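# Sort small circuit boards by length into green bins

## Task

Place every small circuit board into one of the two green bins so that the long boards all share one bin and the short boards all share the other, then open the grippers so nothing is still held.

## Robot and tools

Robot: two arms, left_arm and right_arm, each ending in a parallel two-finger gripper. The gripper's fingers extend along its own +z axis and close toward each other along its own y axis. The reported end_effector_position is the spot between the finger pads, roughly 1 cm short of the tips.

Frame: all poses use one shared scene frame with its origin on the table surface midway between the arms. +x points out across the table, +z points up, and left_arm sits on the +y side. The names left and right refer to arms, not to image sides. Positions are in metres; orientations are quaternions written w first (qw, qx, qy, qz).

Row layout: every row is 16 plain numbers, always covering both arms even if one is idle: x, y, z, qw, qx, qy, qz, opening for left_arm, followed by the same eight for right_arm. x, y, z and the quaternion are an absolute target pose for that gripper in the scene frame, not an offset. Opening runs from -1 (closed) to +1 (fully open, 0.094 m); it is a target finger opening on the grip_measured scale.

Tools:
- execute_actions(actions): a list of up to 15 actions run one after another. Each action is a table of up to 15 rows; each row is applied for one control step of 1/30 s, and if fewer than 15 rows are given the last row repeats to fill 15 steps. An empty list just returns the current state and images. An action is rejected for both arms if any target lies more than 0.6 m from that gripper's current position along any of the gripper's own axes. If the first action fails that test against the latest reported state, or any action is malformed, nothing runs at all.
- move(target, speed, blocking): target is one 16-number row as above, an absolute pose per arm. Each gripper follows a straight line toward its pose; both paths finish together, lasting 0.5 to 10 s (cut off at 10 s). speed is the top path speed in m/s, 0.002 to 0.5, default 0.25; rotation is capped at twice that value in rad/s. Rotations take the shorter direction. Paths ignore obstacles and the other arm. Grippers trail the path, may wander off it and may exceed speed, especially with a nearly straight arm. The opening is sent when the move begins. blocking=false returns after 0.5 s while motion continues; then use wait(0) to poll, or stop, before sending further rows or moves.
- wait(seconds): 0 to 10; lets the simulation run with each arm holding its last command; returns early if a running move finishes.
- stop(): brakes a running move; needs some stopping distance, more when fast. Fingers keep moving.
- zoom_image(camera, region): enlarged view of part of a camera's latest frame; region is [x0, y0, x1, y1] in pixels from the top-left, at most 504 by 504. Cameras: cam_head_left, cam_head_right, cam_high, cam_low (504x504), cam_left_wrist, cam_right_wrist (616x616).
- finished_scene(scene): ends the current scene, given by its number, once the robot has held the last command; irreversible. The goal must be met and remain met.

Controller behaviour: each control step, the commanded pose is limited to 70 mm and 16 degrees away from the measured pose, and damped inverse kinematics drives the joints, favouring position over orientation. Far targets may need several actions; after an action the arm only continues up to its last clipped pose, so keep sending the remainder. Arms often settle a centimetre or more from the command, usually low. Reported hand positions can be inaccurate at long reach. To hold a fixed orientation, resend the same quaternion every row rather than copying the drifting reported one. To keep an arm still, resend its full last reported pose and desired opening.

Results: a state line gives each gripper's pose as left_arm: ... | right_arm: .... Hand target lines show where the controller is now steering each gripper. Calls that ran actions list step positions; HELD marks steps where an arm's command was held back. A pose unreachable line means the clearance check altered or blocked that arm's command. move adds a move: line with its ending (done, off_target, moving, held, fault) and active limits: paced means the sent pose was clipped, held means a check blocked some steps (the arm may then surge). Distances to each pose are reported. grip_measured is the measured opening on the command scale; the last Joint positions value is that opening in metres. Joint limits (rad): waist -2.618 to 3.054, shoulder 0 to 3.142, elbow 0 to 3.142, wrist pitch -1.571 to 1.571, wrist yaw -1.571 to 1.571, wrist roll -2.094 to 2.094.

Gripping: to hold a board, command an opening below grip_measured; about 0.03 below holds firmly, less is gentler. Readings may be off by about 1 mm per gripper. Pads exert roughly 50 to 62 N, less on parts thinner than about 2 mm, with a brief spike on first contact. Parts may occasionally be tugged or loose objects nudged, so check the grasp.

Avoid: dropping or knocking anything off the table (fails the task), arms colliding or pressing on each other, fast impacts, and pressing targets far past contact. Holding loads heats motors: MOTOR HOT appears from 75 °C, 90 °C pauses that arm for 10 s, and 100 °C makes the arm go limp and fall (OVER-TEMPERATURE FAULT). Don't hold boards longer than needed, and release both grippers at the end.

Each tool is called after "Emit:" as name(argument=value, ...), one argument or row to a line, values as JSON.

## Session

Emit:
execute_actions(
  actions=[],
)

Scene clock: 0.00 s.
left_arm: end_effector_position=(+0.4449, -0.0963, +0.2481) grip_measured=+1.000 end_effector_quat_wxyz=(+0.626, +0.664, +0.220, -0.343) | right_arm: end_effector_position=(+0.1537, -0.1420, +0.1517) grip_measured=+1.000 end_effector_quat_wxyz=(+0.198, -0.024, +0.979, -0.037)
Joint positions: left_arm=[-0.222  2.185  1.542  0.769  1.408  0.625  0.094] | right_arm=[ 1.333  1.313  1.118 -1.277  0.395  1.109  0.094]
Joint velocities: left_arm=[ 0.007 -0.002  0.002  0.007 -0.022 -0.095  0.   ] | right_arm=[ 0.022  0.012 -0.012  0.066 -0.022 -0.007  0.   ]
Hand target (left_arm): +0.445, -0.096, +0.248; +0.624, +0.663, +0.226, -0.347
Hand target (right_arm): +0.157, -0.141, +0.157; +0.209, -0.021, +0.977, -0.031

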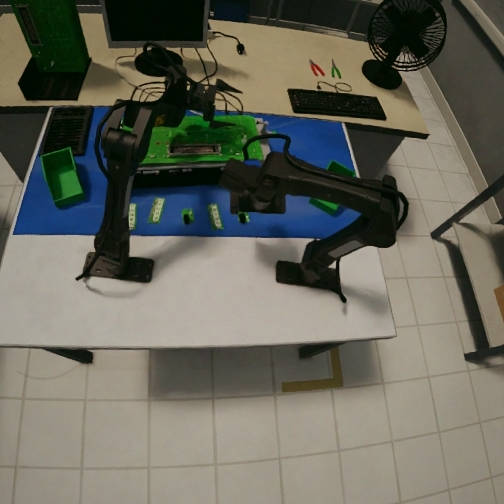

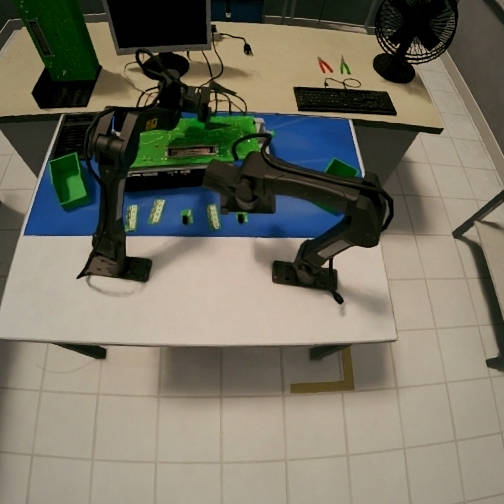

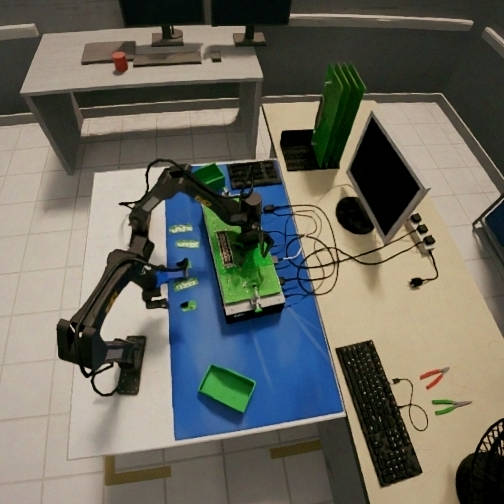

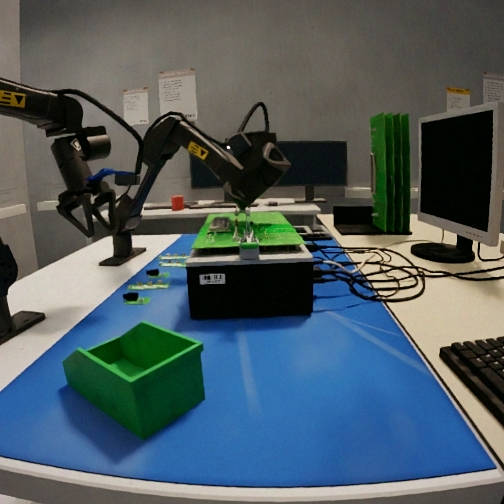

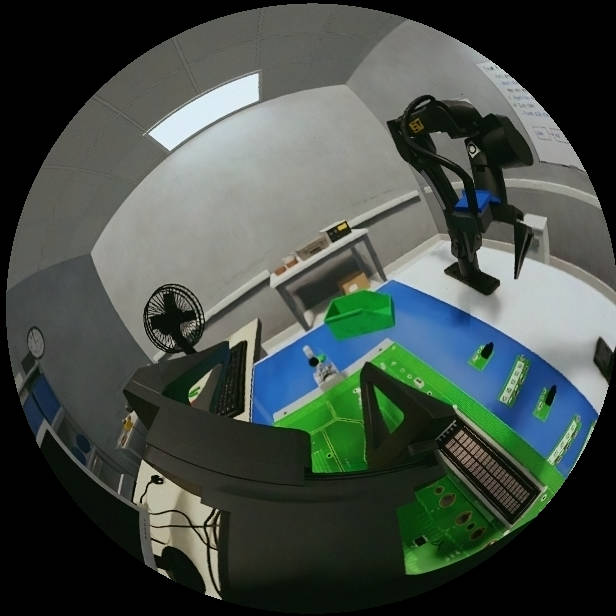

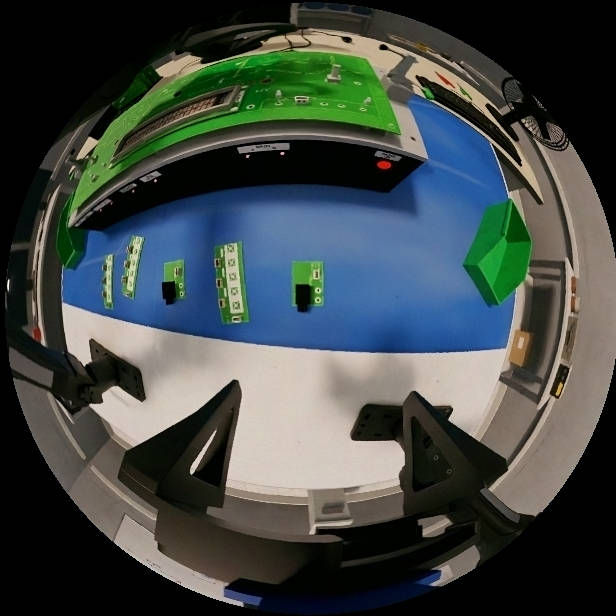

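Emit:
zoom_image(
  camera="cam_head_left",
  region=[100,170,280,250],
)

Emit:
zoom_image(
  camera="cam_high",
  region=[140,150,300,430],
)

Region (100, 170, 280, 250) of cam_head_left's 504x504 image, scaled by 2.800, with more detail than that image has.

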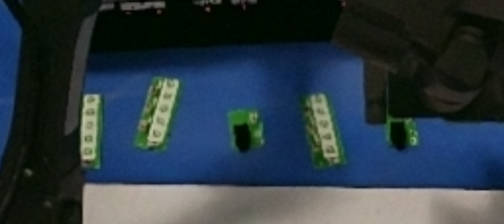

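Region (140, 150, 300, 430) of cam_high's 504x504 image, scaled by 1.800, with more detail than that image has; it fills the left 288 columns of this view, and the rest is white.

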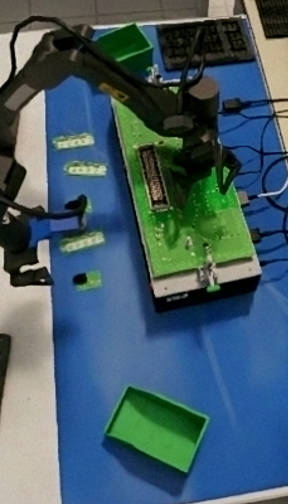

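Emit:
move(
  target=[0.225,0.24,0.16,0.1735,-0.0246,0.9845,0.0043,-0.68,0.215,-0.125,0.06,0.1736,0,0.9848,0,-0.27],
  speed=0.45,
)

Scene clock: 5.23 s.
left_arm: end_effector_position=(+0.2235, +0.2370, +0.1501) grip_measured=-0.678 end_effector_quat_wxyz=(+0.175, -0.013, +0.985, +0.003) | right_arm: end_effector_position=(+0.2112, -0.1223, +0.0638) grip_measured=-0.268 end_effector_quat_wxyz=(+0.171, -0.002, +0.985, +0.005)
Joint positions: left_arm=[ 0.095  0.927  0.901 -1.195 -0.02  -0.048  0.015] | right_arm=[ 1.093  1.482  0.914 -0.786  0.268  0.906  0.034]
Joint velocities: left_arm=[ 0.002  0.002  0.002 -0.022 -0.007  0.022 -0.   ] | right_arm=[-0.007  0.007  0.007 -0.051 -0.022 -0.007 -0.   ]
Hand target (left_arm): +0.224, +0.241, +0.156; +0.175, -0.022, +0.984, +0.009
Hand target (right_arm): +0.214, -0.126, +0.059; +0.172, +0.000, +0.985, +0.001
Off the commanded pose (left_arm): 0.010 m, 1 deg.
Off the commanded pose (right_arm): 0.006 m, 1 deg.
move: done

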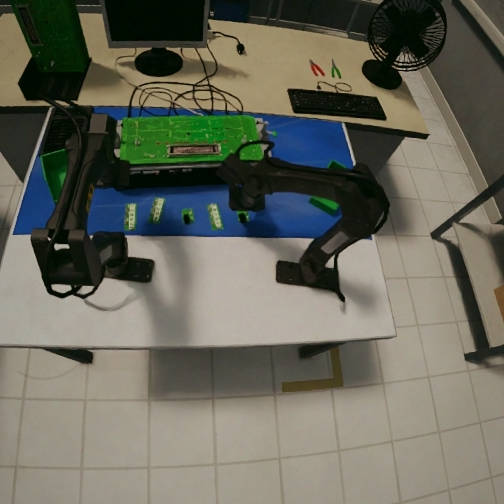

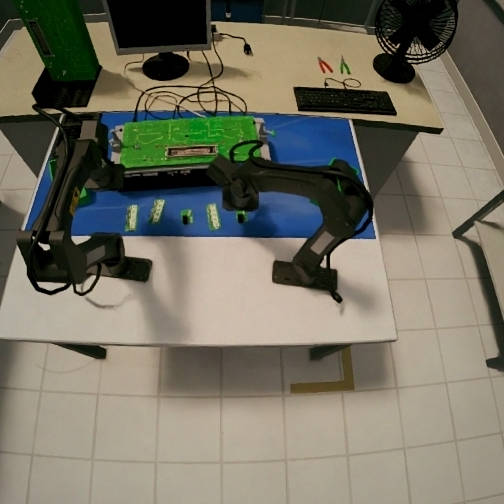

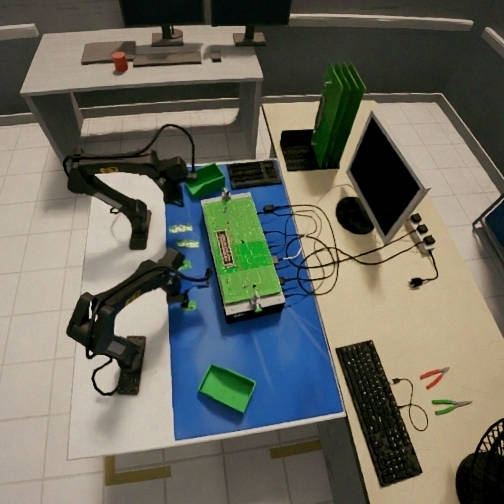

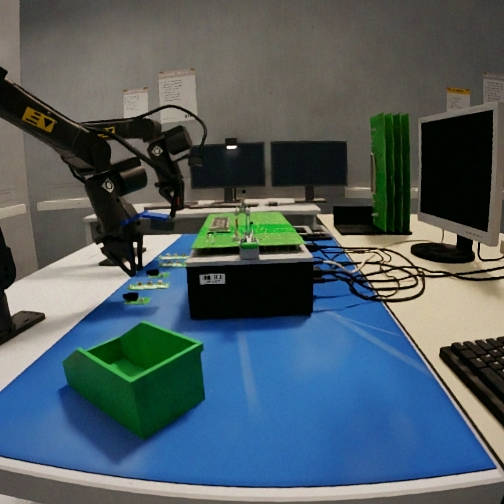

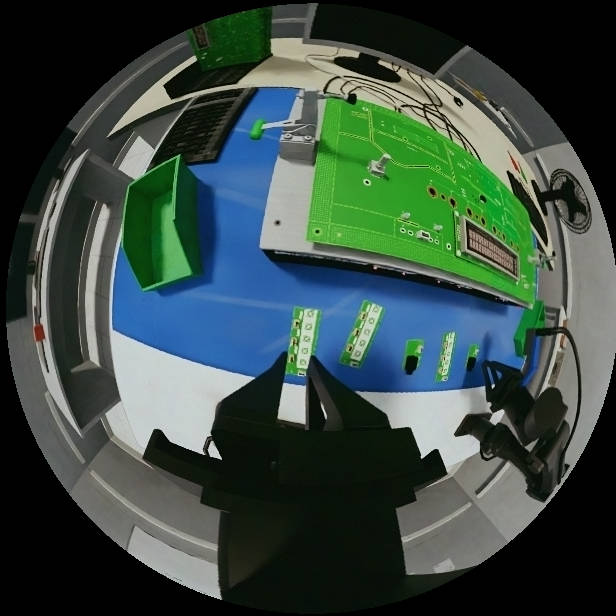

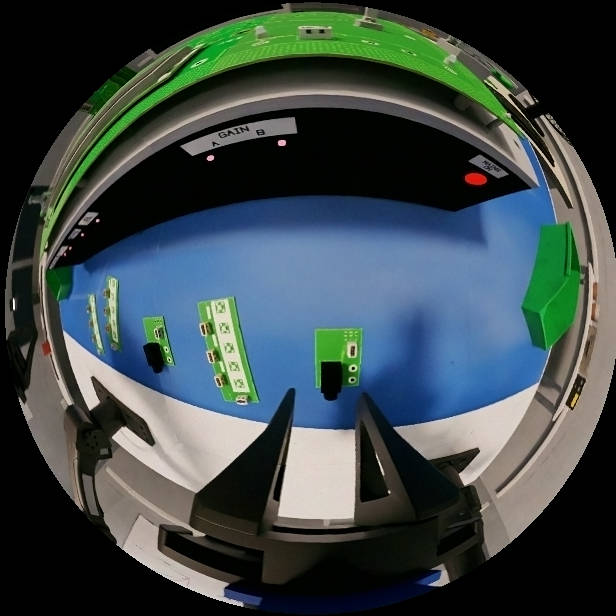

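Emit:
execute_actions(
  actions=[],
)

Scene clock: 6.57 s.
left_arm: end_effector_position=(+0.2232, +0.2371, +0.1500) grip_measured=-0.678 end_effector_quat_wxyz=(+0.174, -0.013, +0.985, +0.003) | right_arm: end_effector_position=(+0.2113, -0.1222, +0.0639) grip_measured=-0.268 end_effector_quat_wxyz=(+0.171, -0.002, +0.985, +0.005)
Joint positions: left_arm=[ 0.095  0.927  0.901 -1.196 -0.02  -0.048  0.015] | right_arm=[ 1.093  1.482  0.914 -0.786  0.268  0.906  0.034]
Joint velocities: left_arm=[ 0.007 -0.007 -0.017 -0.007  0.022  0.081 -0.001] | right_arm=[ 0.007 -0.002 -0.007  0.022 -0.007  0.022 -0.   ]
Hand target (left_arm): +0.224, +0.241, +0.156; +0.175, -0.022, +0.984, +0.009
Hand target (right_arm): +0.214, -0.126, +0.059; +0.172, +0.000, +0.985, +0.001
Off the commanded pose (left_arm): 0.011 m, 1 deg.
Off the commanded pose (right_arm): 0.006 m, 1 deg.

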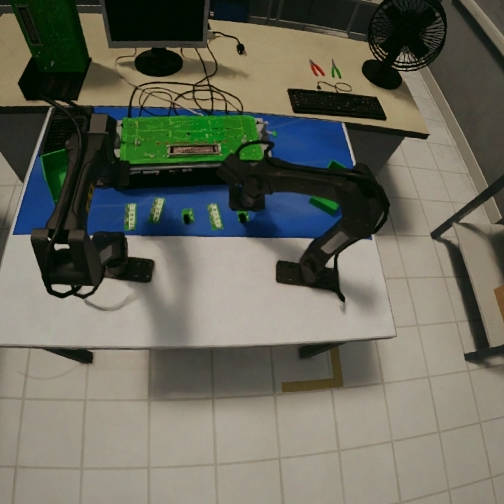

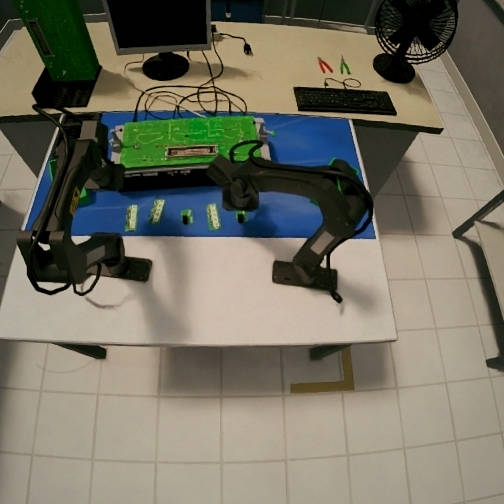

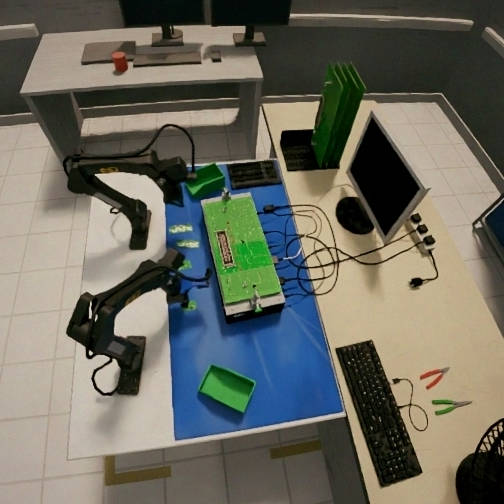

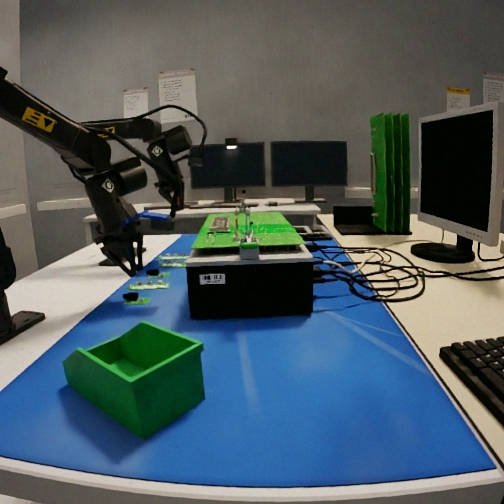

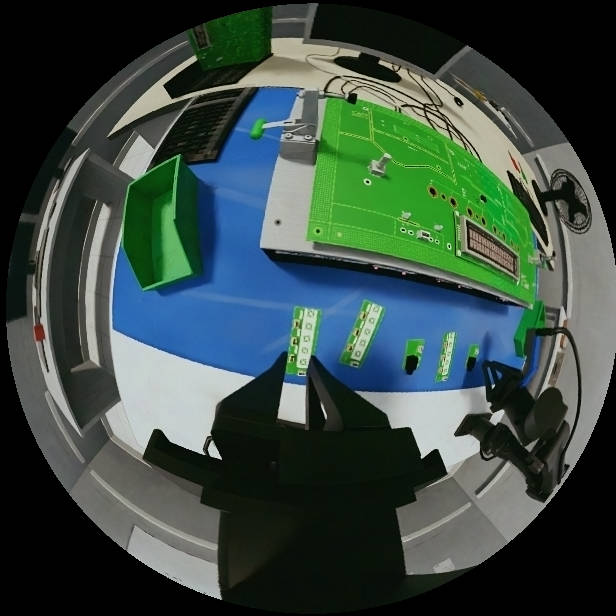

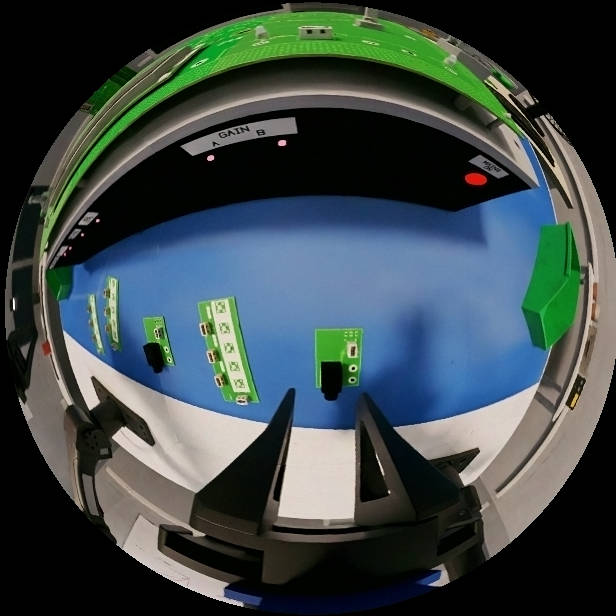

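Emit:
move(
  target=[0.222,0.242,0.045,0.1735,-0.0246,0.9845,0.0043,-0.68,0.202,-0.127,0.03,0.1736,0,0.9848,0,-0.27],
  speed=0.2,
)

Emit:
zoom_image(
  camera="cam_left_wrist",
  region=[220,240,400,420],
)

Emit:
zoom_image(
  camera="cam_right_wrist",
  region=[240,280,420,460],
)

Scene clock: 8.37 s.
left_arm: end_effector_position=(+0.2255, +0.2410, +0.0496) grip_measured=-0.678 end_effector_quat_wxyz=(+0.176, -0.023, +0.984, +0.005) | right_arm: end_effector_position=(+0.2017, -0.1275, +0.0333) grip_measured=-0.268 end_effector_quat_wxyz=(+0.166, +0.000, +0.986, +0.003)
Joint positions: left_arm=[ 0.116  0.927  0.499 -0.79  -0.02  -0.048  0.015] | right_arm=[ 1.108  1.502  0.804 -0.671  0.266  0.928  0.034]
Joint velocities: left_arm=[ 0.022 -0.002 -0.002 -0.066  0.022 -0.022  0.001] | right_arm=[ 0.002  0.017 -0.002  0.037 -0.095  0.037 -0.   ]
Hand target (left_arm): +0.223, +0.242, +0.045; +0.173, -0.025, +0.985, +0.004
Hand target (right_arm): +0.202, -0.128, +0.030; +0.173, -0.000, +0.985, -0.000
Off the commanded pose (left_arm): 0.006 m, 0 deg.
Off the commanded pose (right_arm): 0.003 m, 1 deg.
move: done

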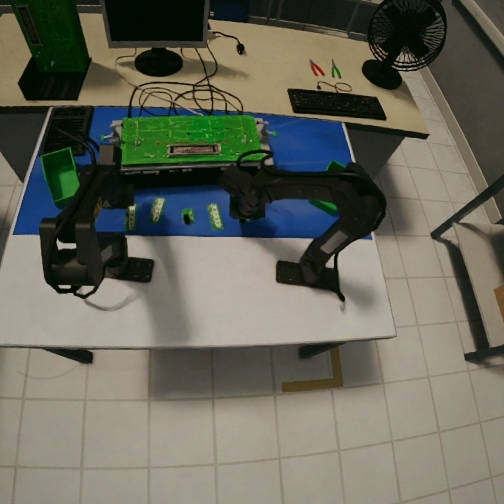

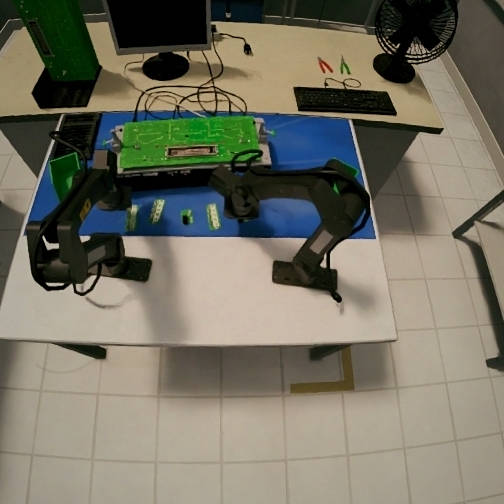

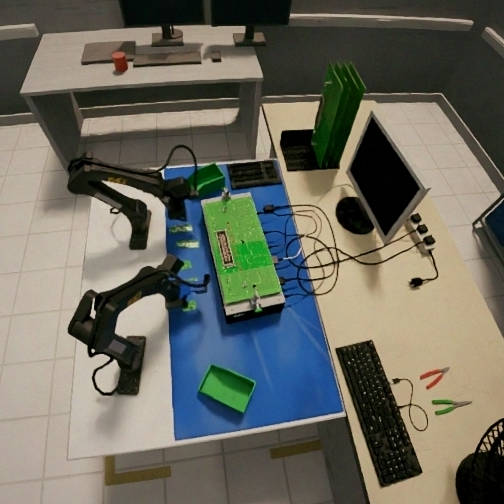

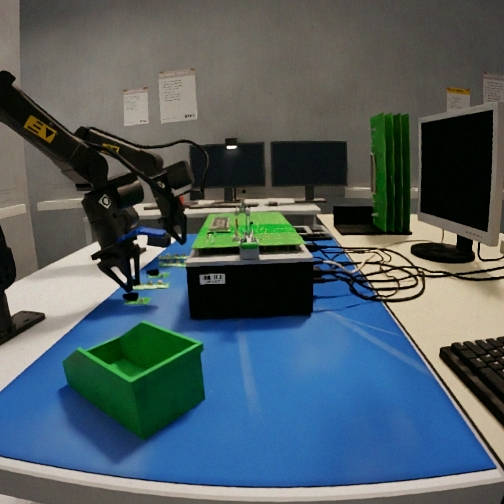

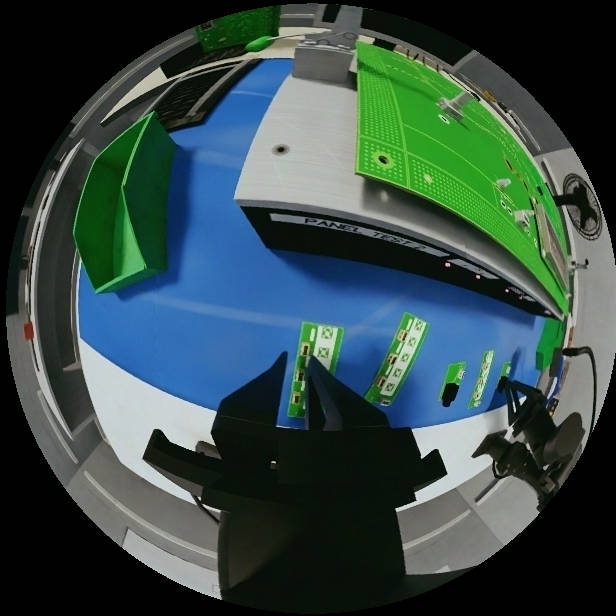

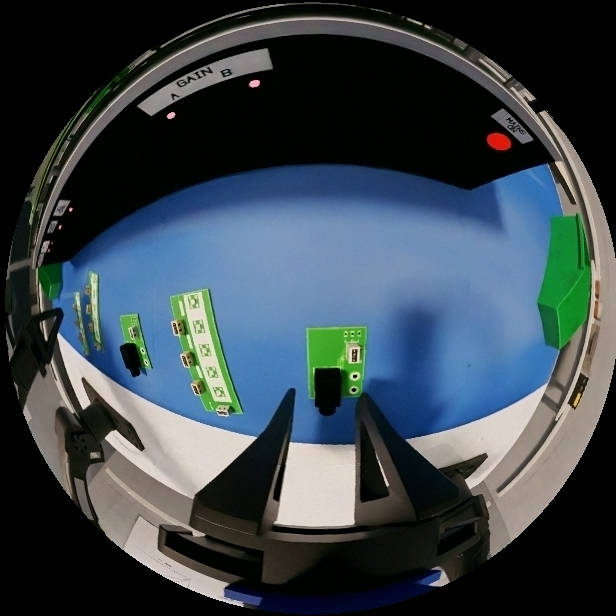

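Region (220, 240, 400, 420) of cam_left_wrist's 616x616 image, scaled by 2.800, with more detail than that image has.

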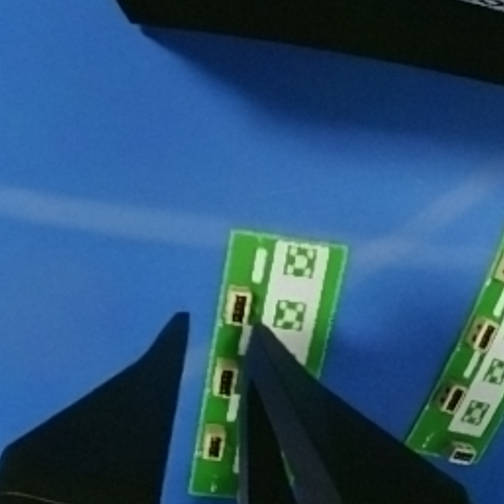

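Region (240, 280, 420, 460) of cam_right_wrist's 616x616 image, scaled by 2.800, with more detail than that image has.

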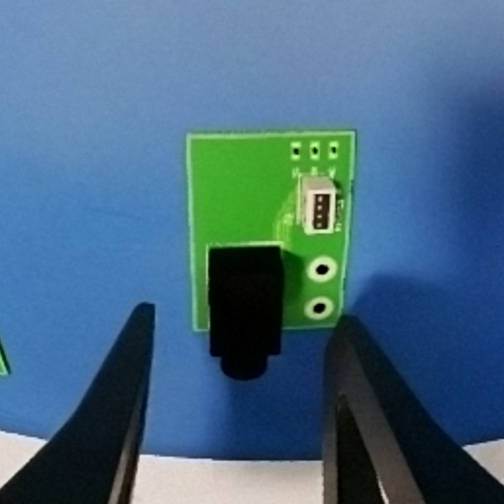

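Emit:
move(
  target=[0.209,0.2355,0.03,0.1736,0,0.9848,0,-0.68,0.2015,-0.1275,0.013,0.1736,0,0.9848,0,-0.27],
  speed=0.06,
)

Emit:
zoom_image(
  camera="cam_left_wrist",
  region=[220,240,400,420],
)

Emit:
zoom_image(
  camera="cam_right_wrist",
  region=[240,280,420,460],
)

Scene clock: 10.17 s.
left_arm: end_effector_position=(+0.2102, +0.2387, +0.0314) grip_measured=-0.678 end_effector_quat_wxyz=(+0.167, -0.009, +0.986, +0.005) | right_arm: end_effector_position=(+0.2015, -0.1277, +0.0160) grip_measured=-0.268 end_effector_quat_wxyz=(+0.165, +0.001, +0.986, +0.003)
Joint positions: left_arm=[ 0.105  0.884  0.417 -0.769 -0.018 -0.031  0.015] | right_arm=[ 1.108  1.539  0.761 -0.592  0.266  0.929  0.034]
Joint velocities: left_arm=[-0.012 -0.002 -0.007 -0.007 -0.022  0.007 -0.   ] | right_arm=[-0.007 -0.017  0.002  0.007  0.007  0.022 -0.   ]
Hand target (left_arm): +0.209, +0.236, +0.030; +0.173, -0.000, +0.985, +0.000
Hand target (right_arm): +0.201, -0.128, +0.013; +0.173, +0.000, +0.985, -0.000
Off the commanded pose (left_arm): 0.004 m, 1 deg.
Off the commanded pose (right_arm): 0.003 m, 1 deg.
move: done

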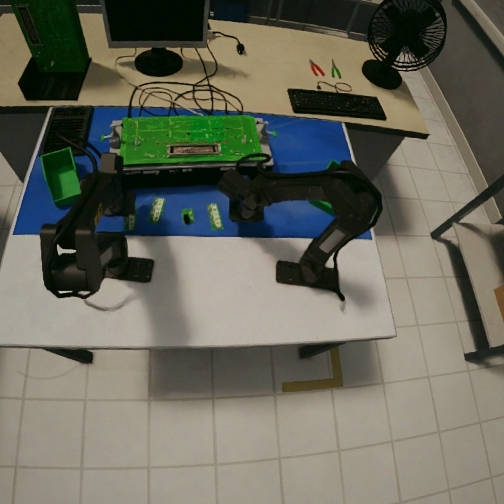

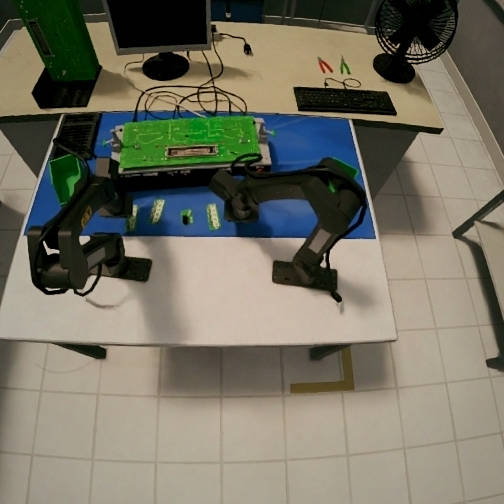

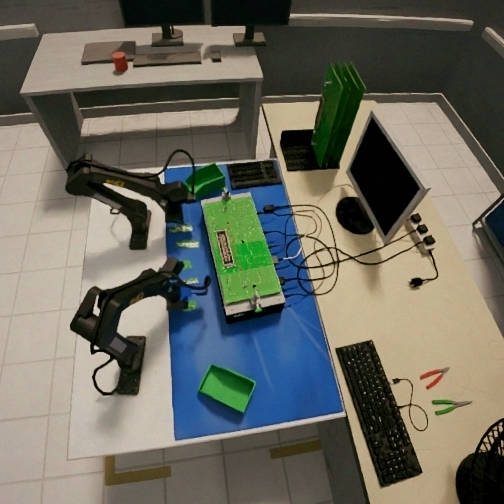

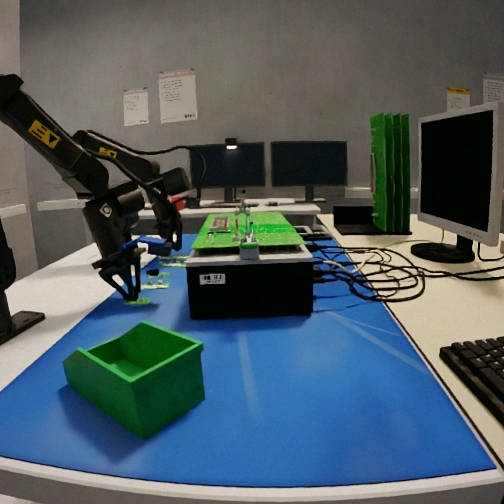

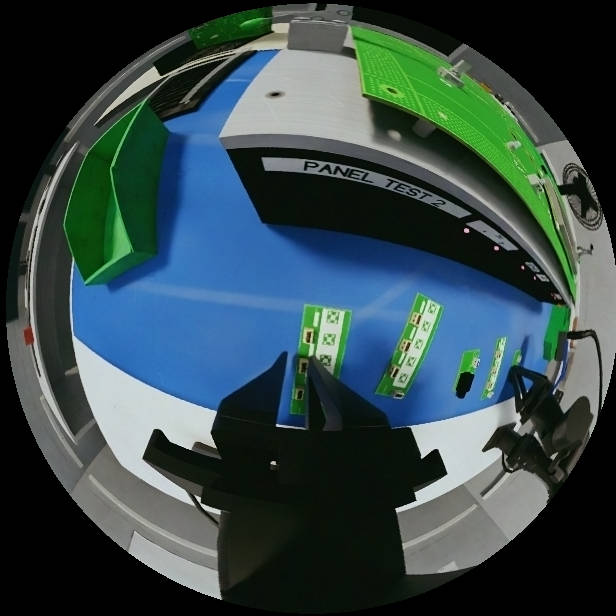

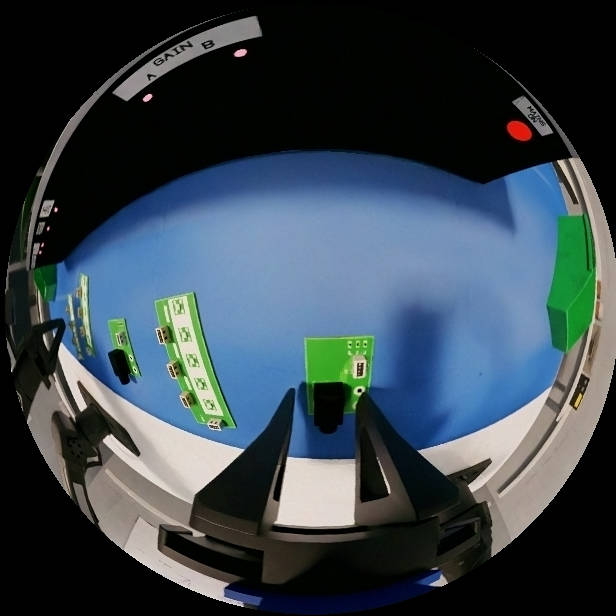

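Region (220, 240, 400, 420) of cam_left_wrist's 616x616 image, scaled by 2.800, with more detail than that image has.

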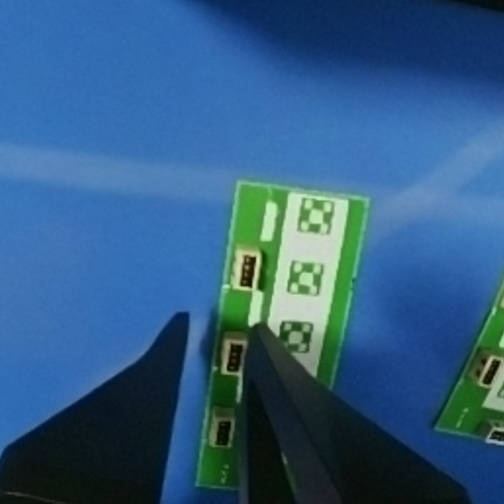

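Region (240, 280, 420, 460) of cam_right_wrist's 616x616 image, scaled by 2.800, with more detail than that image has.

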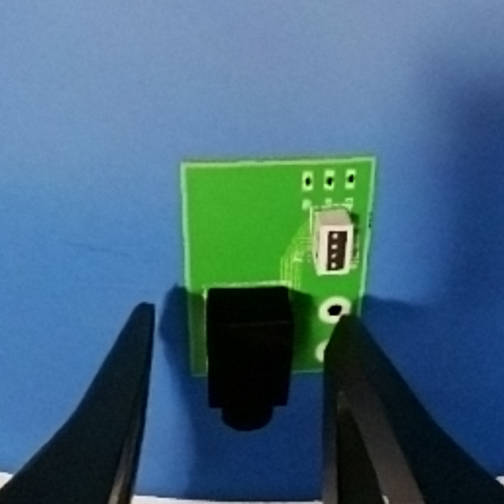

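Emit:
execute_actions(
  actions=[
    [[0.209,0.234,0.029,0.1736,0,0.9848,0,-0.68,0.2015,-0.1275,0.013,0.1736,0,0.9848,0,-0.4],[0.209,0.233,0.028,0.1736,0,0.9848,0,-0.68,0.2015,-0.1275,0.013,0.1736,0,0.9848,0,-0.45],[0.209,0.232,0.027,0.1736,0,0.9848,0,-0.68,0.2015,-0.1275,0.013,0.1736,0,0.9848,0,-0.5],[0.209,0.2305,0.026,0.1736,0,0.9848,0,-0.68,0.2015,-0.1275,0.013,0.1736,0,0.9848,0,-0.55],[0.209,0.2305,0.025,0.1736,0,0.9848,0,-0.68,0.2015,-0.1275,0.013,0.1736,0,0.9848,0,-0.6],[0.209,0.2305,0.025,0.1736,0,0.9848,0,-0.68,0.2015,-0.1275,0.013,0.1736,0,0.9848,0,-0.64],[0.209,0.2305,0.025,0.1736,0,0.9848,0,-0.68,0.2015,-0.1275,0.013,0.1736,0,0.9848,0,-0.67],[0.209,0.2305,0.025,0.1736,0,0.9848,0,-0.68,0.2015,-0.1275,0.013,0.1736,0,0.9848,0,-0.69],[0.209,0.2305,0.025,0.1736,0,0.9848,0,-0.68,0.2015,-0.1275,0.013,0.1736,0,0.9848,0,-0.7],[0.209,0.2305,0.025,0.1736,0,0.9848,0,-0.68,0.2015,-0.1275,0.013,0.1736,0,0.9848,0,-0.71]],
    [[0.209,0.2305,0.025,0.1736,0,0.9848,0,-0.68,0.2015,-0.1275,0.013,0.1736,0,0.9848,0,-0.725],[0.209,0.2305,0.025,0.1736,0,0.9848,0,-0.68,0.2015,-0.1275,0.013,0.1736,0,0.9848,0,-0.745]],
  ],
)

Emit:
zoom_image(
  camera="cam_left_wrist",
  region=[220,240,400,420],
)

Scene clock: 12.17 s.
left_arm: end_effector_position=(+0.2111, +0.2312, +0.0279) grip_measured=-0.678 end_effector_quat_wxyz=(+0.171, -0.000, +0.985, -0.001) | right_arm: end_effector_position=(+0.2018, -0.1274, +0.0161) grip_measured=-0.713 end_effector_quat_wxyz=(+0.166, +0.001, +0.986, +0.003)
Joint positions: left_arm=[ 0.063  0.884  0.4   -0.744 -0.018 -0.054  0.015] | right_arm=[ 1.108  1.539  0.761 -0.59   0.266  0.929  0.013]
Joint velocities: left_arm=[ 0.017  0.007 -0.012 -0.066 -0.051  0.022  0.   ] | right_arm=[-0.012  0.002 -0.002 -0.051 -0.037  0.007 -0.   ]
Hand target (left_arm): +0.209, +0.231, +0.025; +0.174, +0.000, +0.985, -0.000
Hand target (right_arm): +0.201, -0.128, +0.013; +0.173, -0.000, +0.985, -0.000
Off the commanded pose (left_arm): 0.004 m, 0 deg.
Off the commanded pose (right_arm): 0.003 m, 1 deg.
Step readings (end_effector_position; steps 1 to 15: 1st action; 16 to 30: 2nd action):
0: left_arm (+0.2104, +0.2387, +0.0314) | right_arm (+0.2018, -0.1275, +0.0161)
1: left_arm (+0.2104, +0.2384, +0.0314) | right_arm (+0.2018, -0.1275, +0.0161)
2: left_arm (+0.2107, +0.2375, +0.0315) | right_arm (+0.2018, -0.1275, +0.0161)
4: left_arm (+0.2114, +0.2348, +0.0315) | right_arm (+0.2018, -0.1275, +0.0161)
8: left_arm (+0.2104, +0.2316, +0.0284) | right_arm (+0.2018, -0.1274, +0.0161)
15: left_arm (+0.2106, +0.2313, +0.0278) | right_arm (+0.2018, -0.1274, +0.0161)
16: left_arm (+0.2107, +0.2313, +0.0278) | right_arm (+0.2018, -0.1274, +0.0161)
17: left_arm (+0.2108, +0.2313, +0.0278) | right_arm (+0.2018, -0.1274, +0.0161)
19: left_arm (+0.2109, +0.2312, +0.0279) | right_arm (+0.2018, -0.1274, +0.0161)
23: left_arm (+0.2110, +0.2312, +0.0279) | right_arm (+0.2018, -0.1274, +0.0161)
30: end_effector_position above

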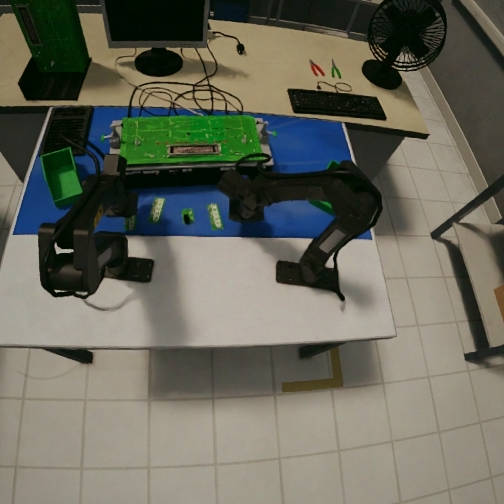

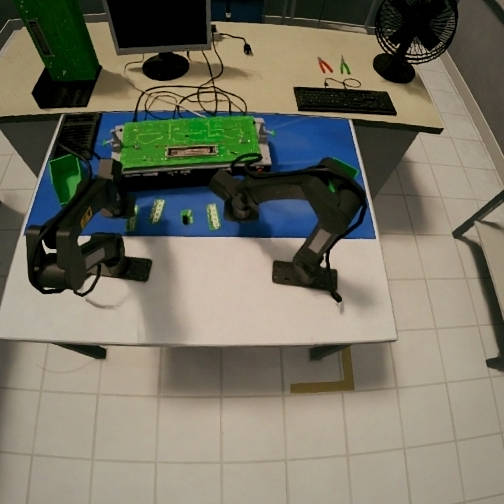

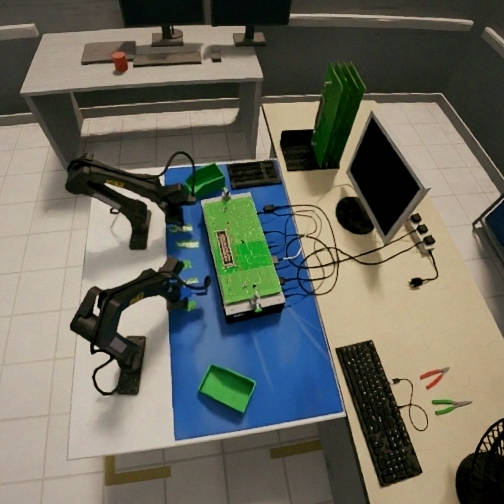

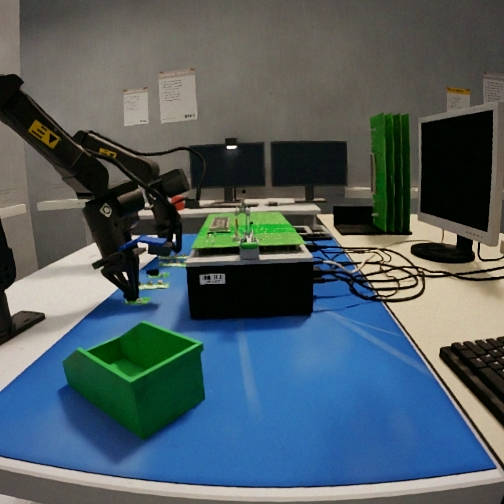

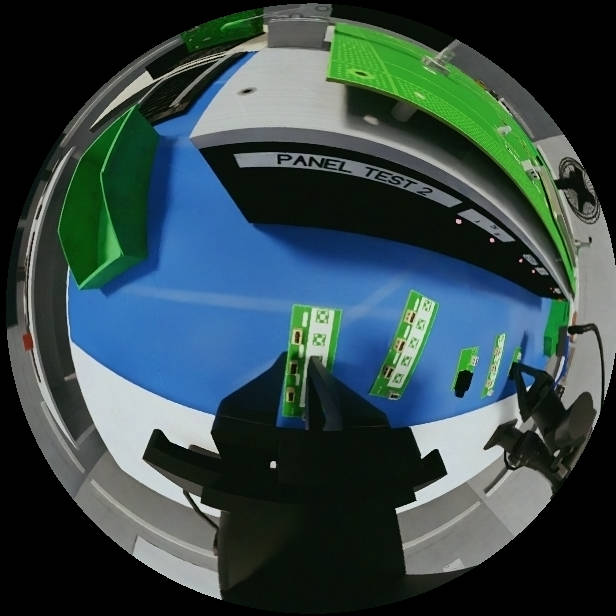

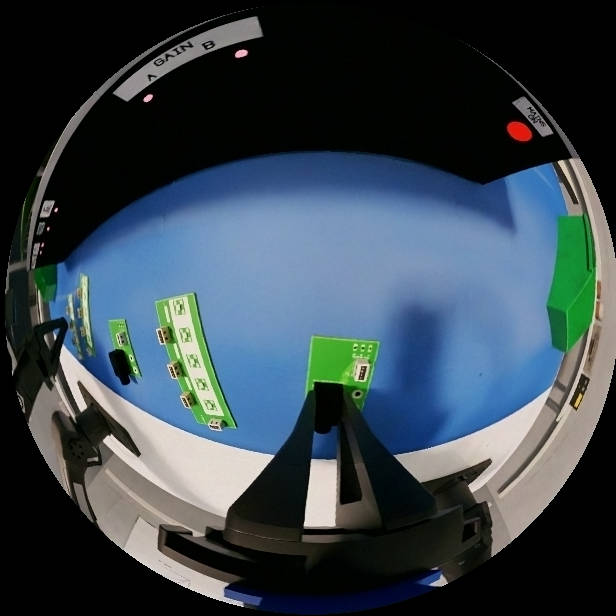

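Region (220, 240, 400, 420) of cam_left_wrist's 616x616 image, scaled by 2.800, with more detail than that image has.

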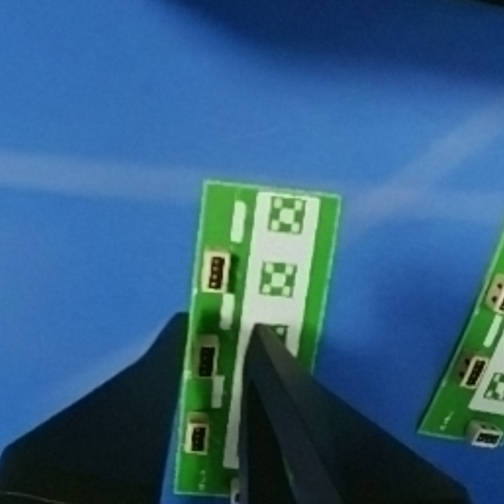

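Emit:
move(
  target=[0.2085,0.2325,0.006,0.1736,0,0.9848,0,-0.65,0.205,-0.14,0.075,0.1736,0,0.9848,0,-0.745],
  speed=0.06,
)

Emit:
zoom_image(
  camera="cam_left_wrist",
  region=[220,240,400,420],
)

Scene clock: 14.00 s.
left_arm: end_effector_position=(+0.2151, +0.2309, +0.0166) grip_measured=-0.652 end_effector_quat_wxyz=(+0.188, -0.000, +0.982, -0.002) | right_arm: end_effector_position=(+0.1965, -0.1424, +0.0591) grip_measured=-0.713 end_effector_quat_wxyz=(+0.156, -0.005, +0.988, -0.012)
Joint positions: left_arm=[ 0.063  0.884  0.341 -0.65  -0.018 -0.054  0.016] | right_arm=[ 1.089  1.429  0.857 -0.827  0.263  0.902  0.013]
Joint velocities: left_arm=[-0.002 -0.002 -0.022  0.051  0.007 -0.051 -0.001] | right_arm=[ 0.022 -0.007  0.007 -0.007  0.037 -0.066 -0.   ]
Hand target (left_arm): +0.208, +0.232, +0.007; +0.174, -0.000, +0.985, -0.000
Hand target (right_arm): +0.206, -0.139, +0.075; +0.174, +0.000, +0.985, -0.000
Off the commanded pose (left_arm): 0.013 m, 2 deg.
Off the commanded pose (right_arm): 0.018 m, 3 deg.
move: off_target (left_arm, right_arm)

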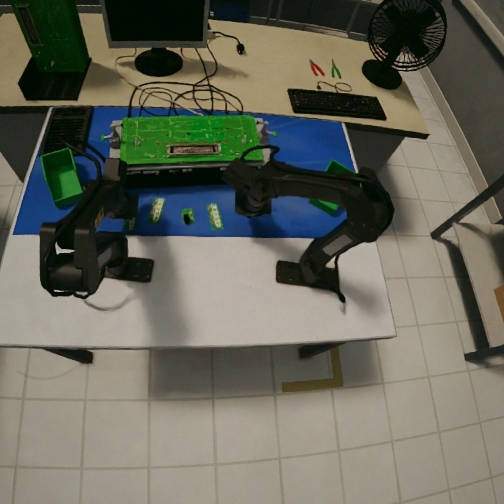

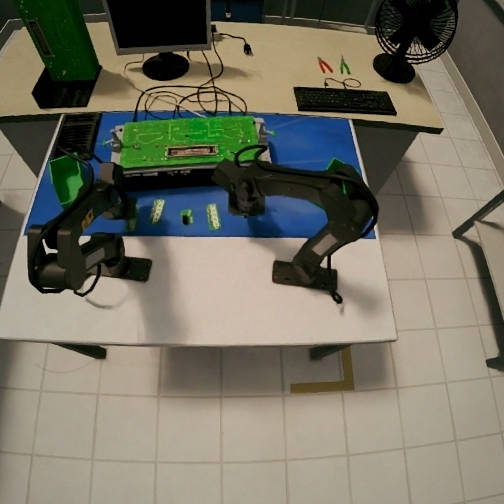

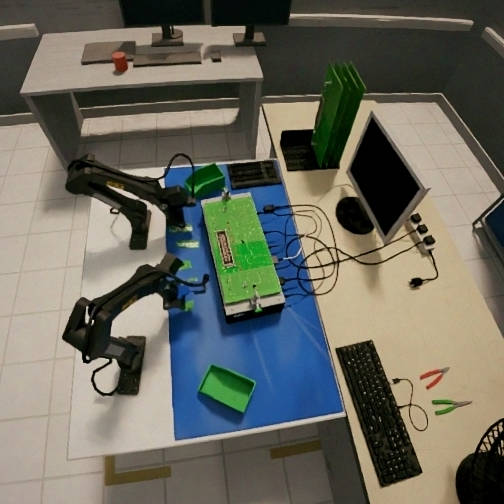

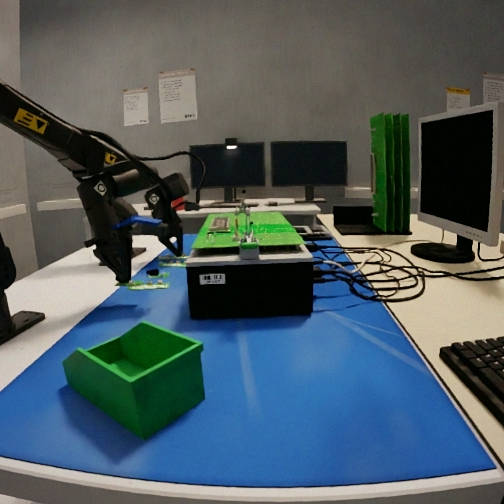

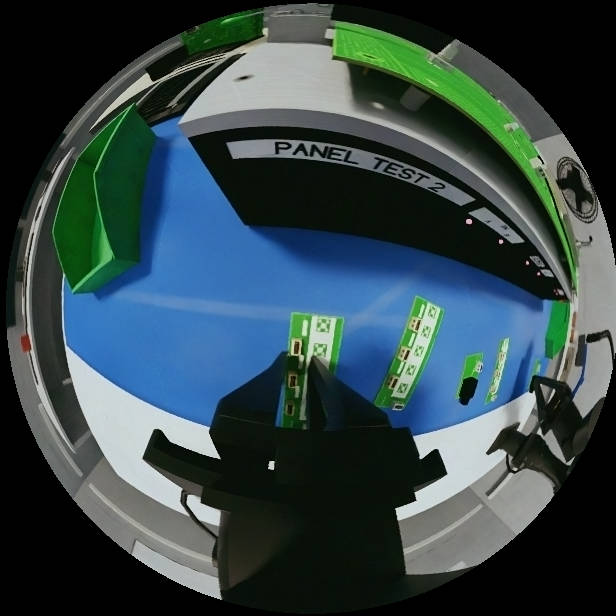

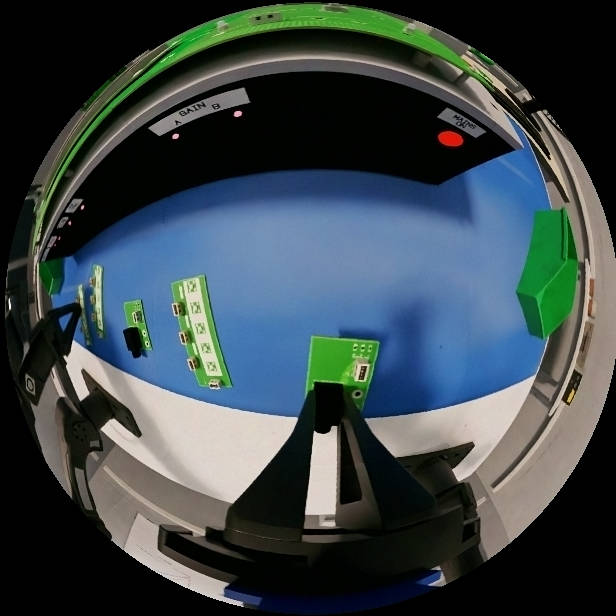

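Region (220, 240, 400, 420) of cam_left_wrist's 616x616 image, scaled by 2.800, with more detail than that image has.

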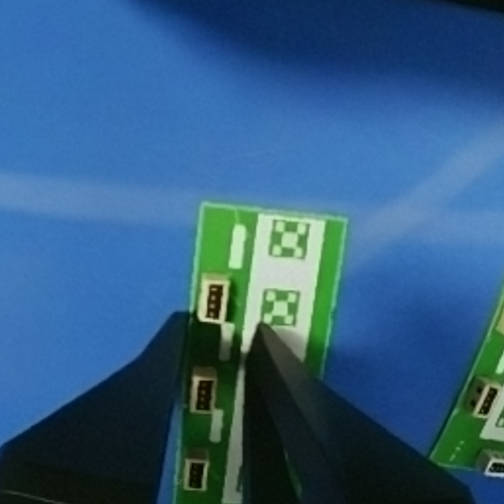

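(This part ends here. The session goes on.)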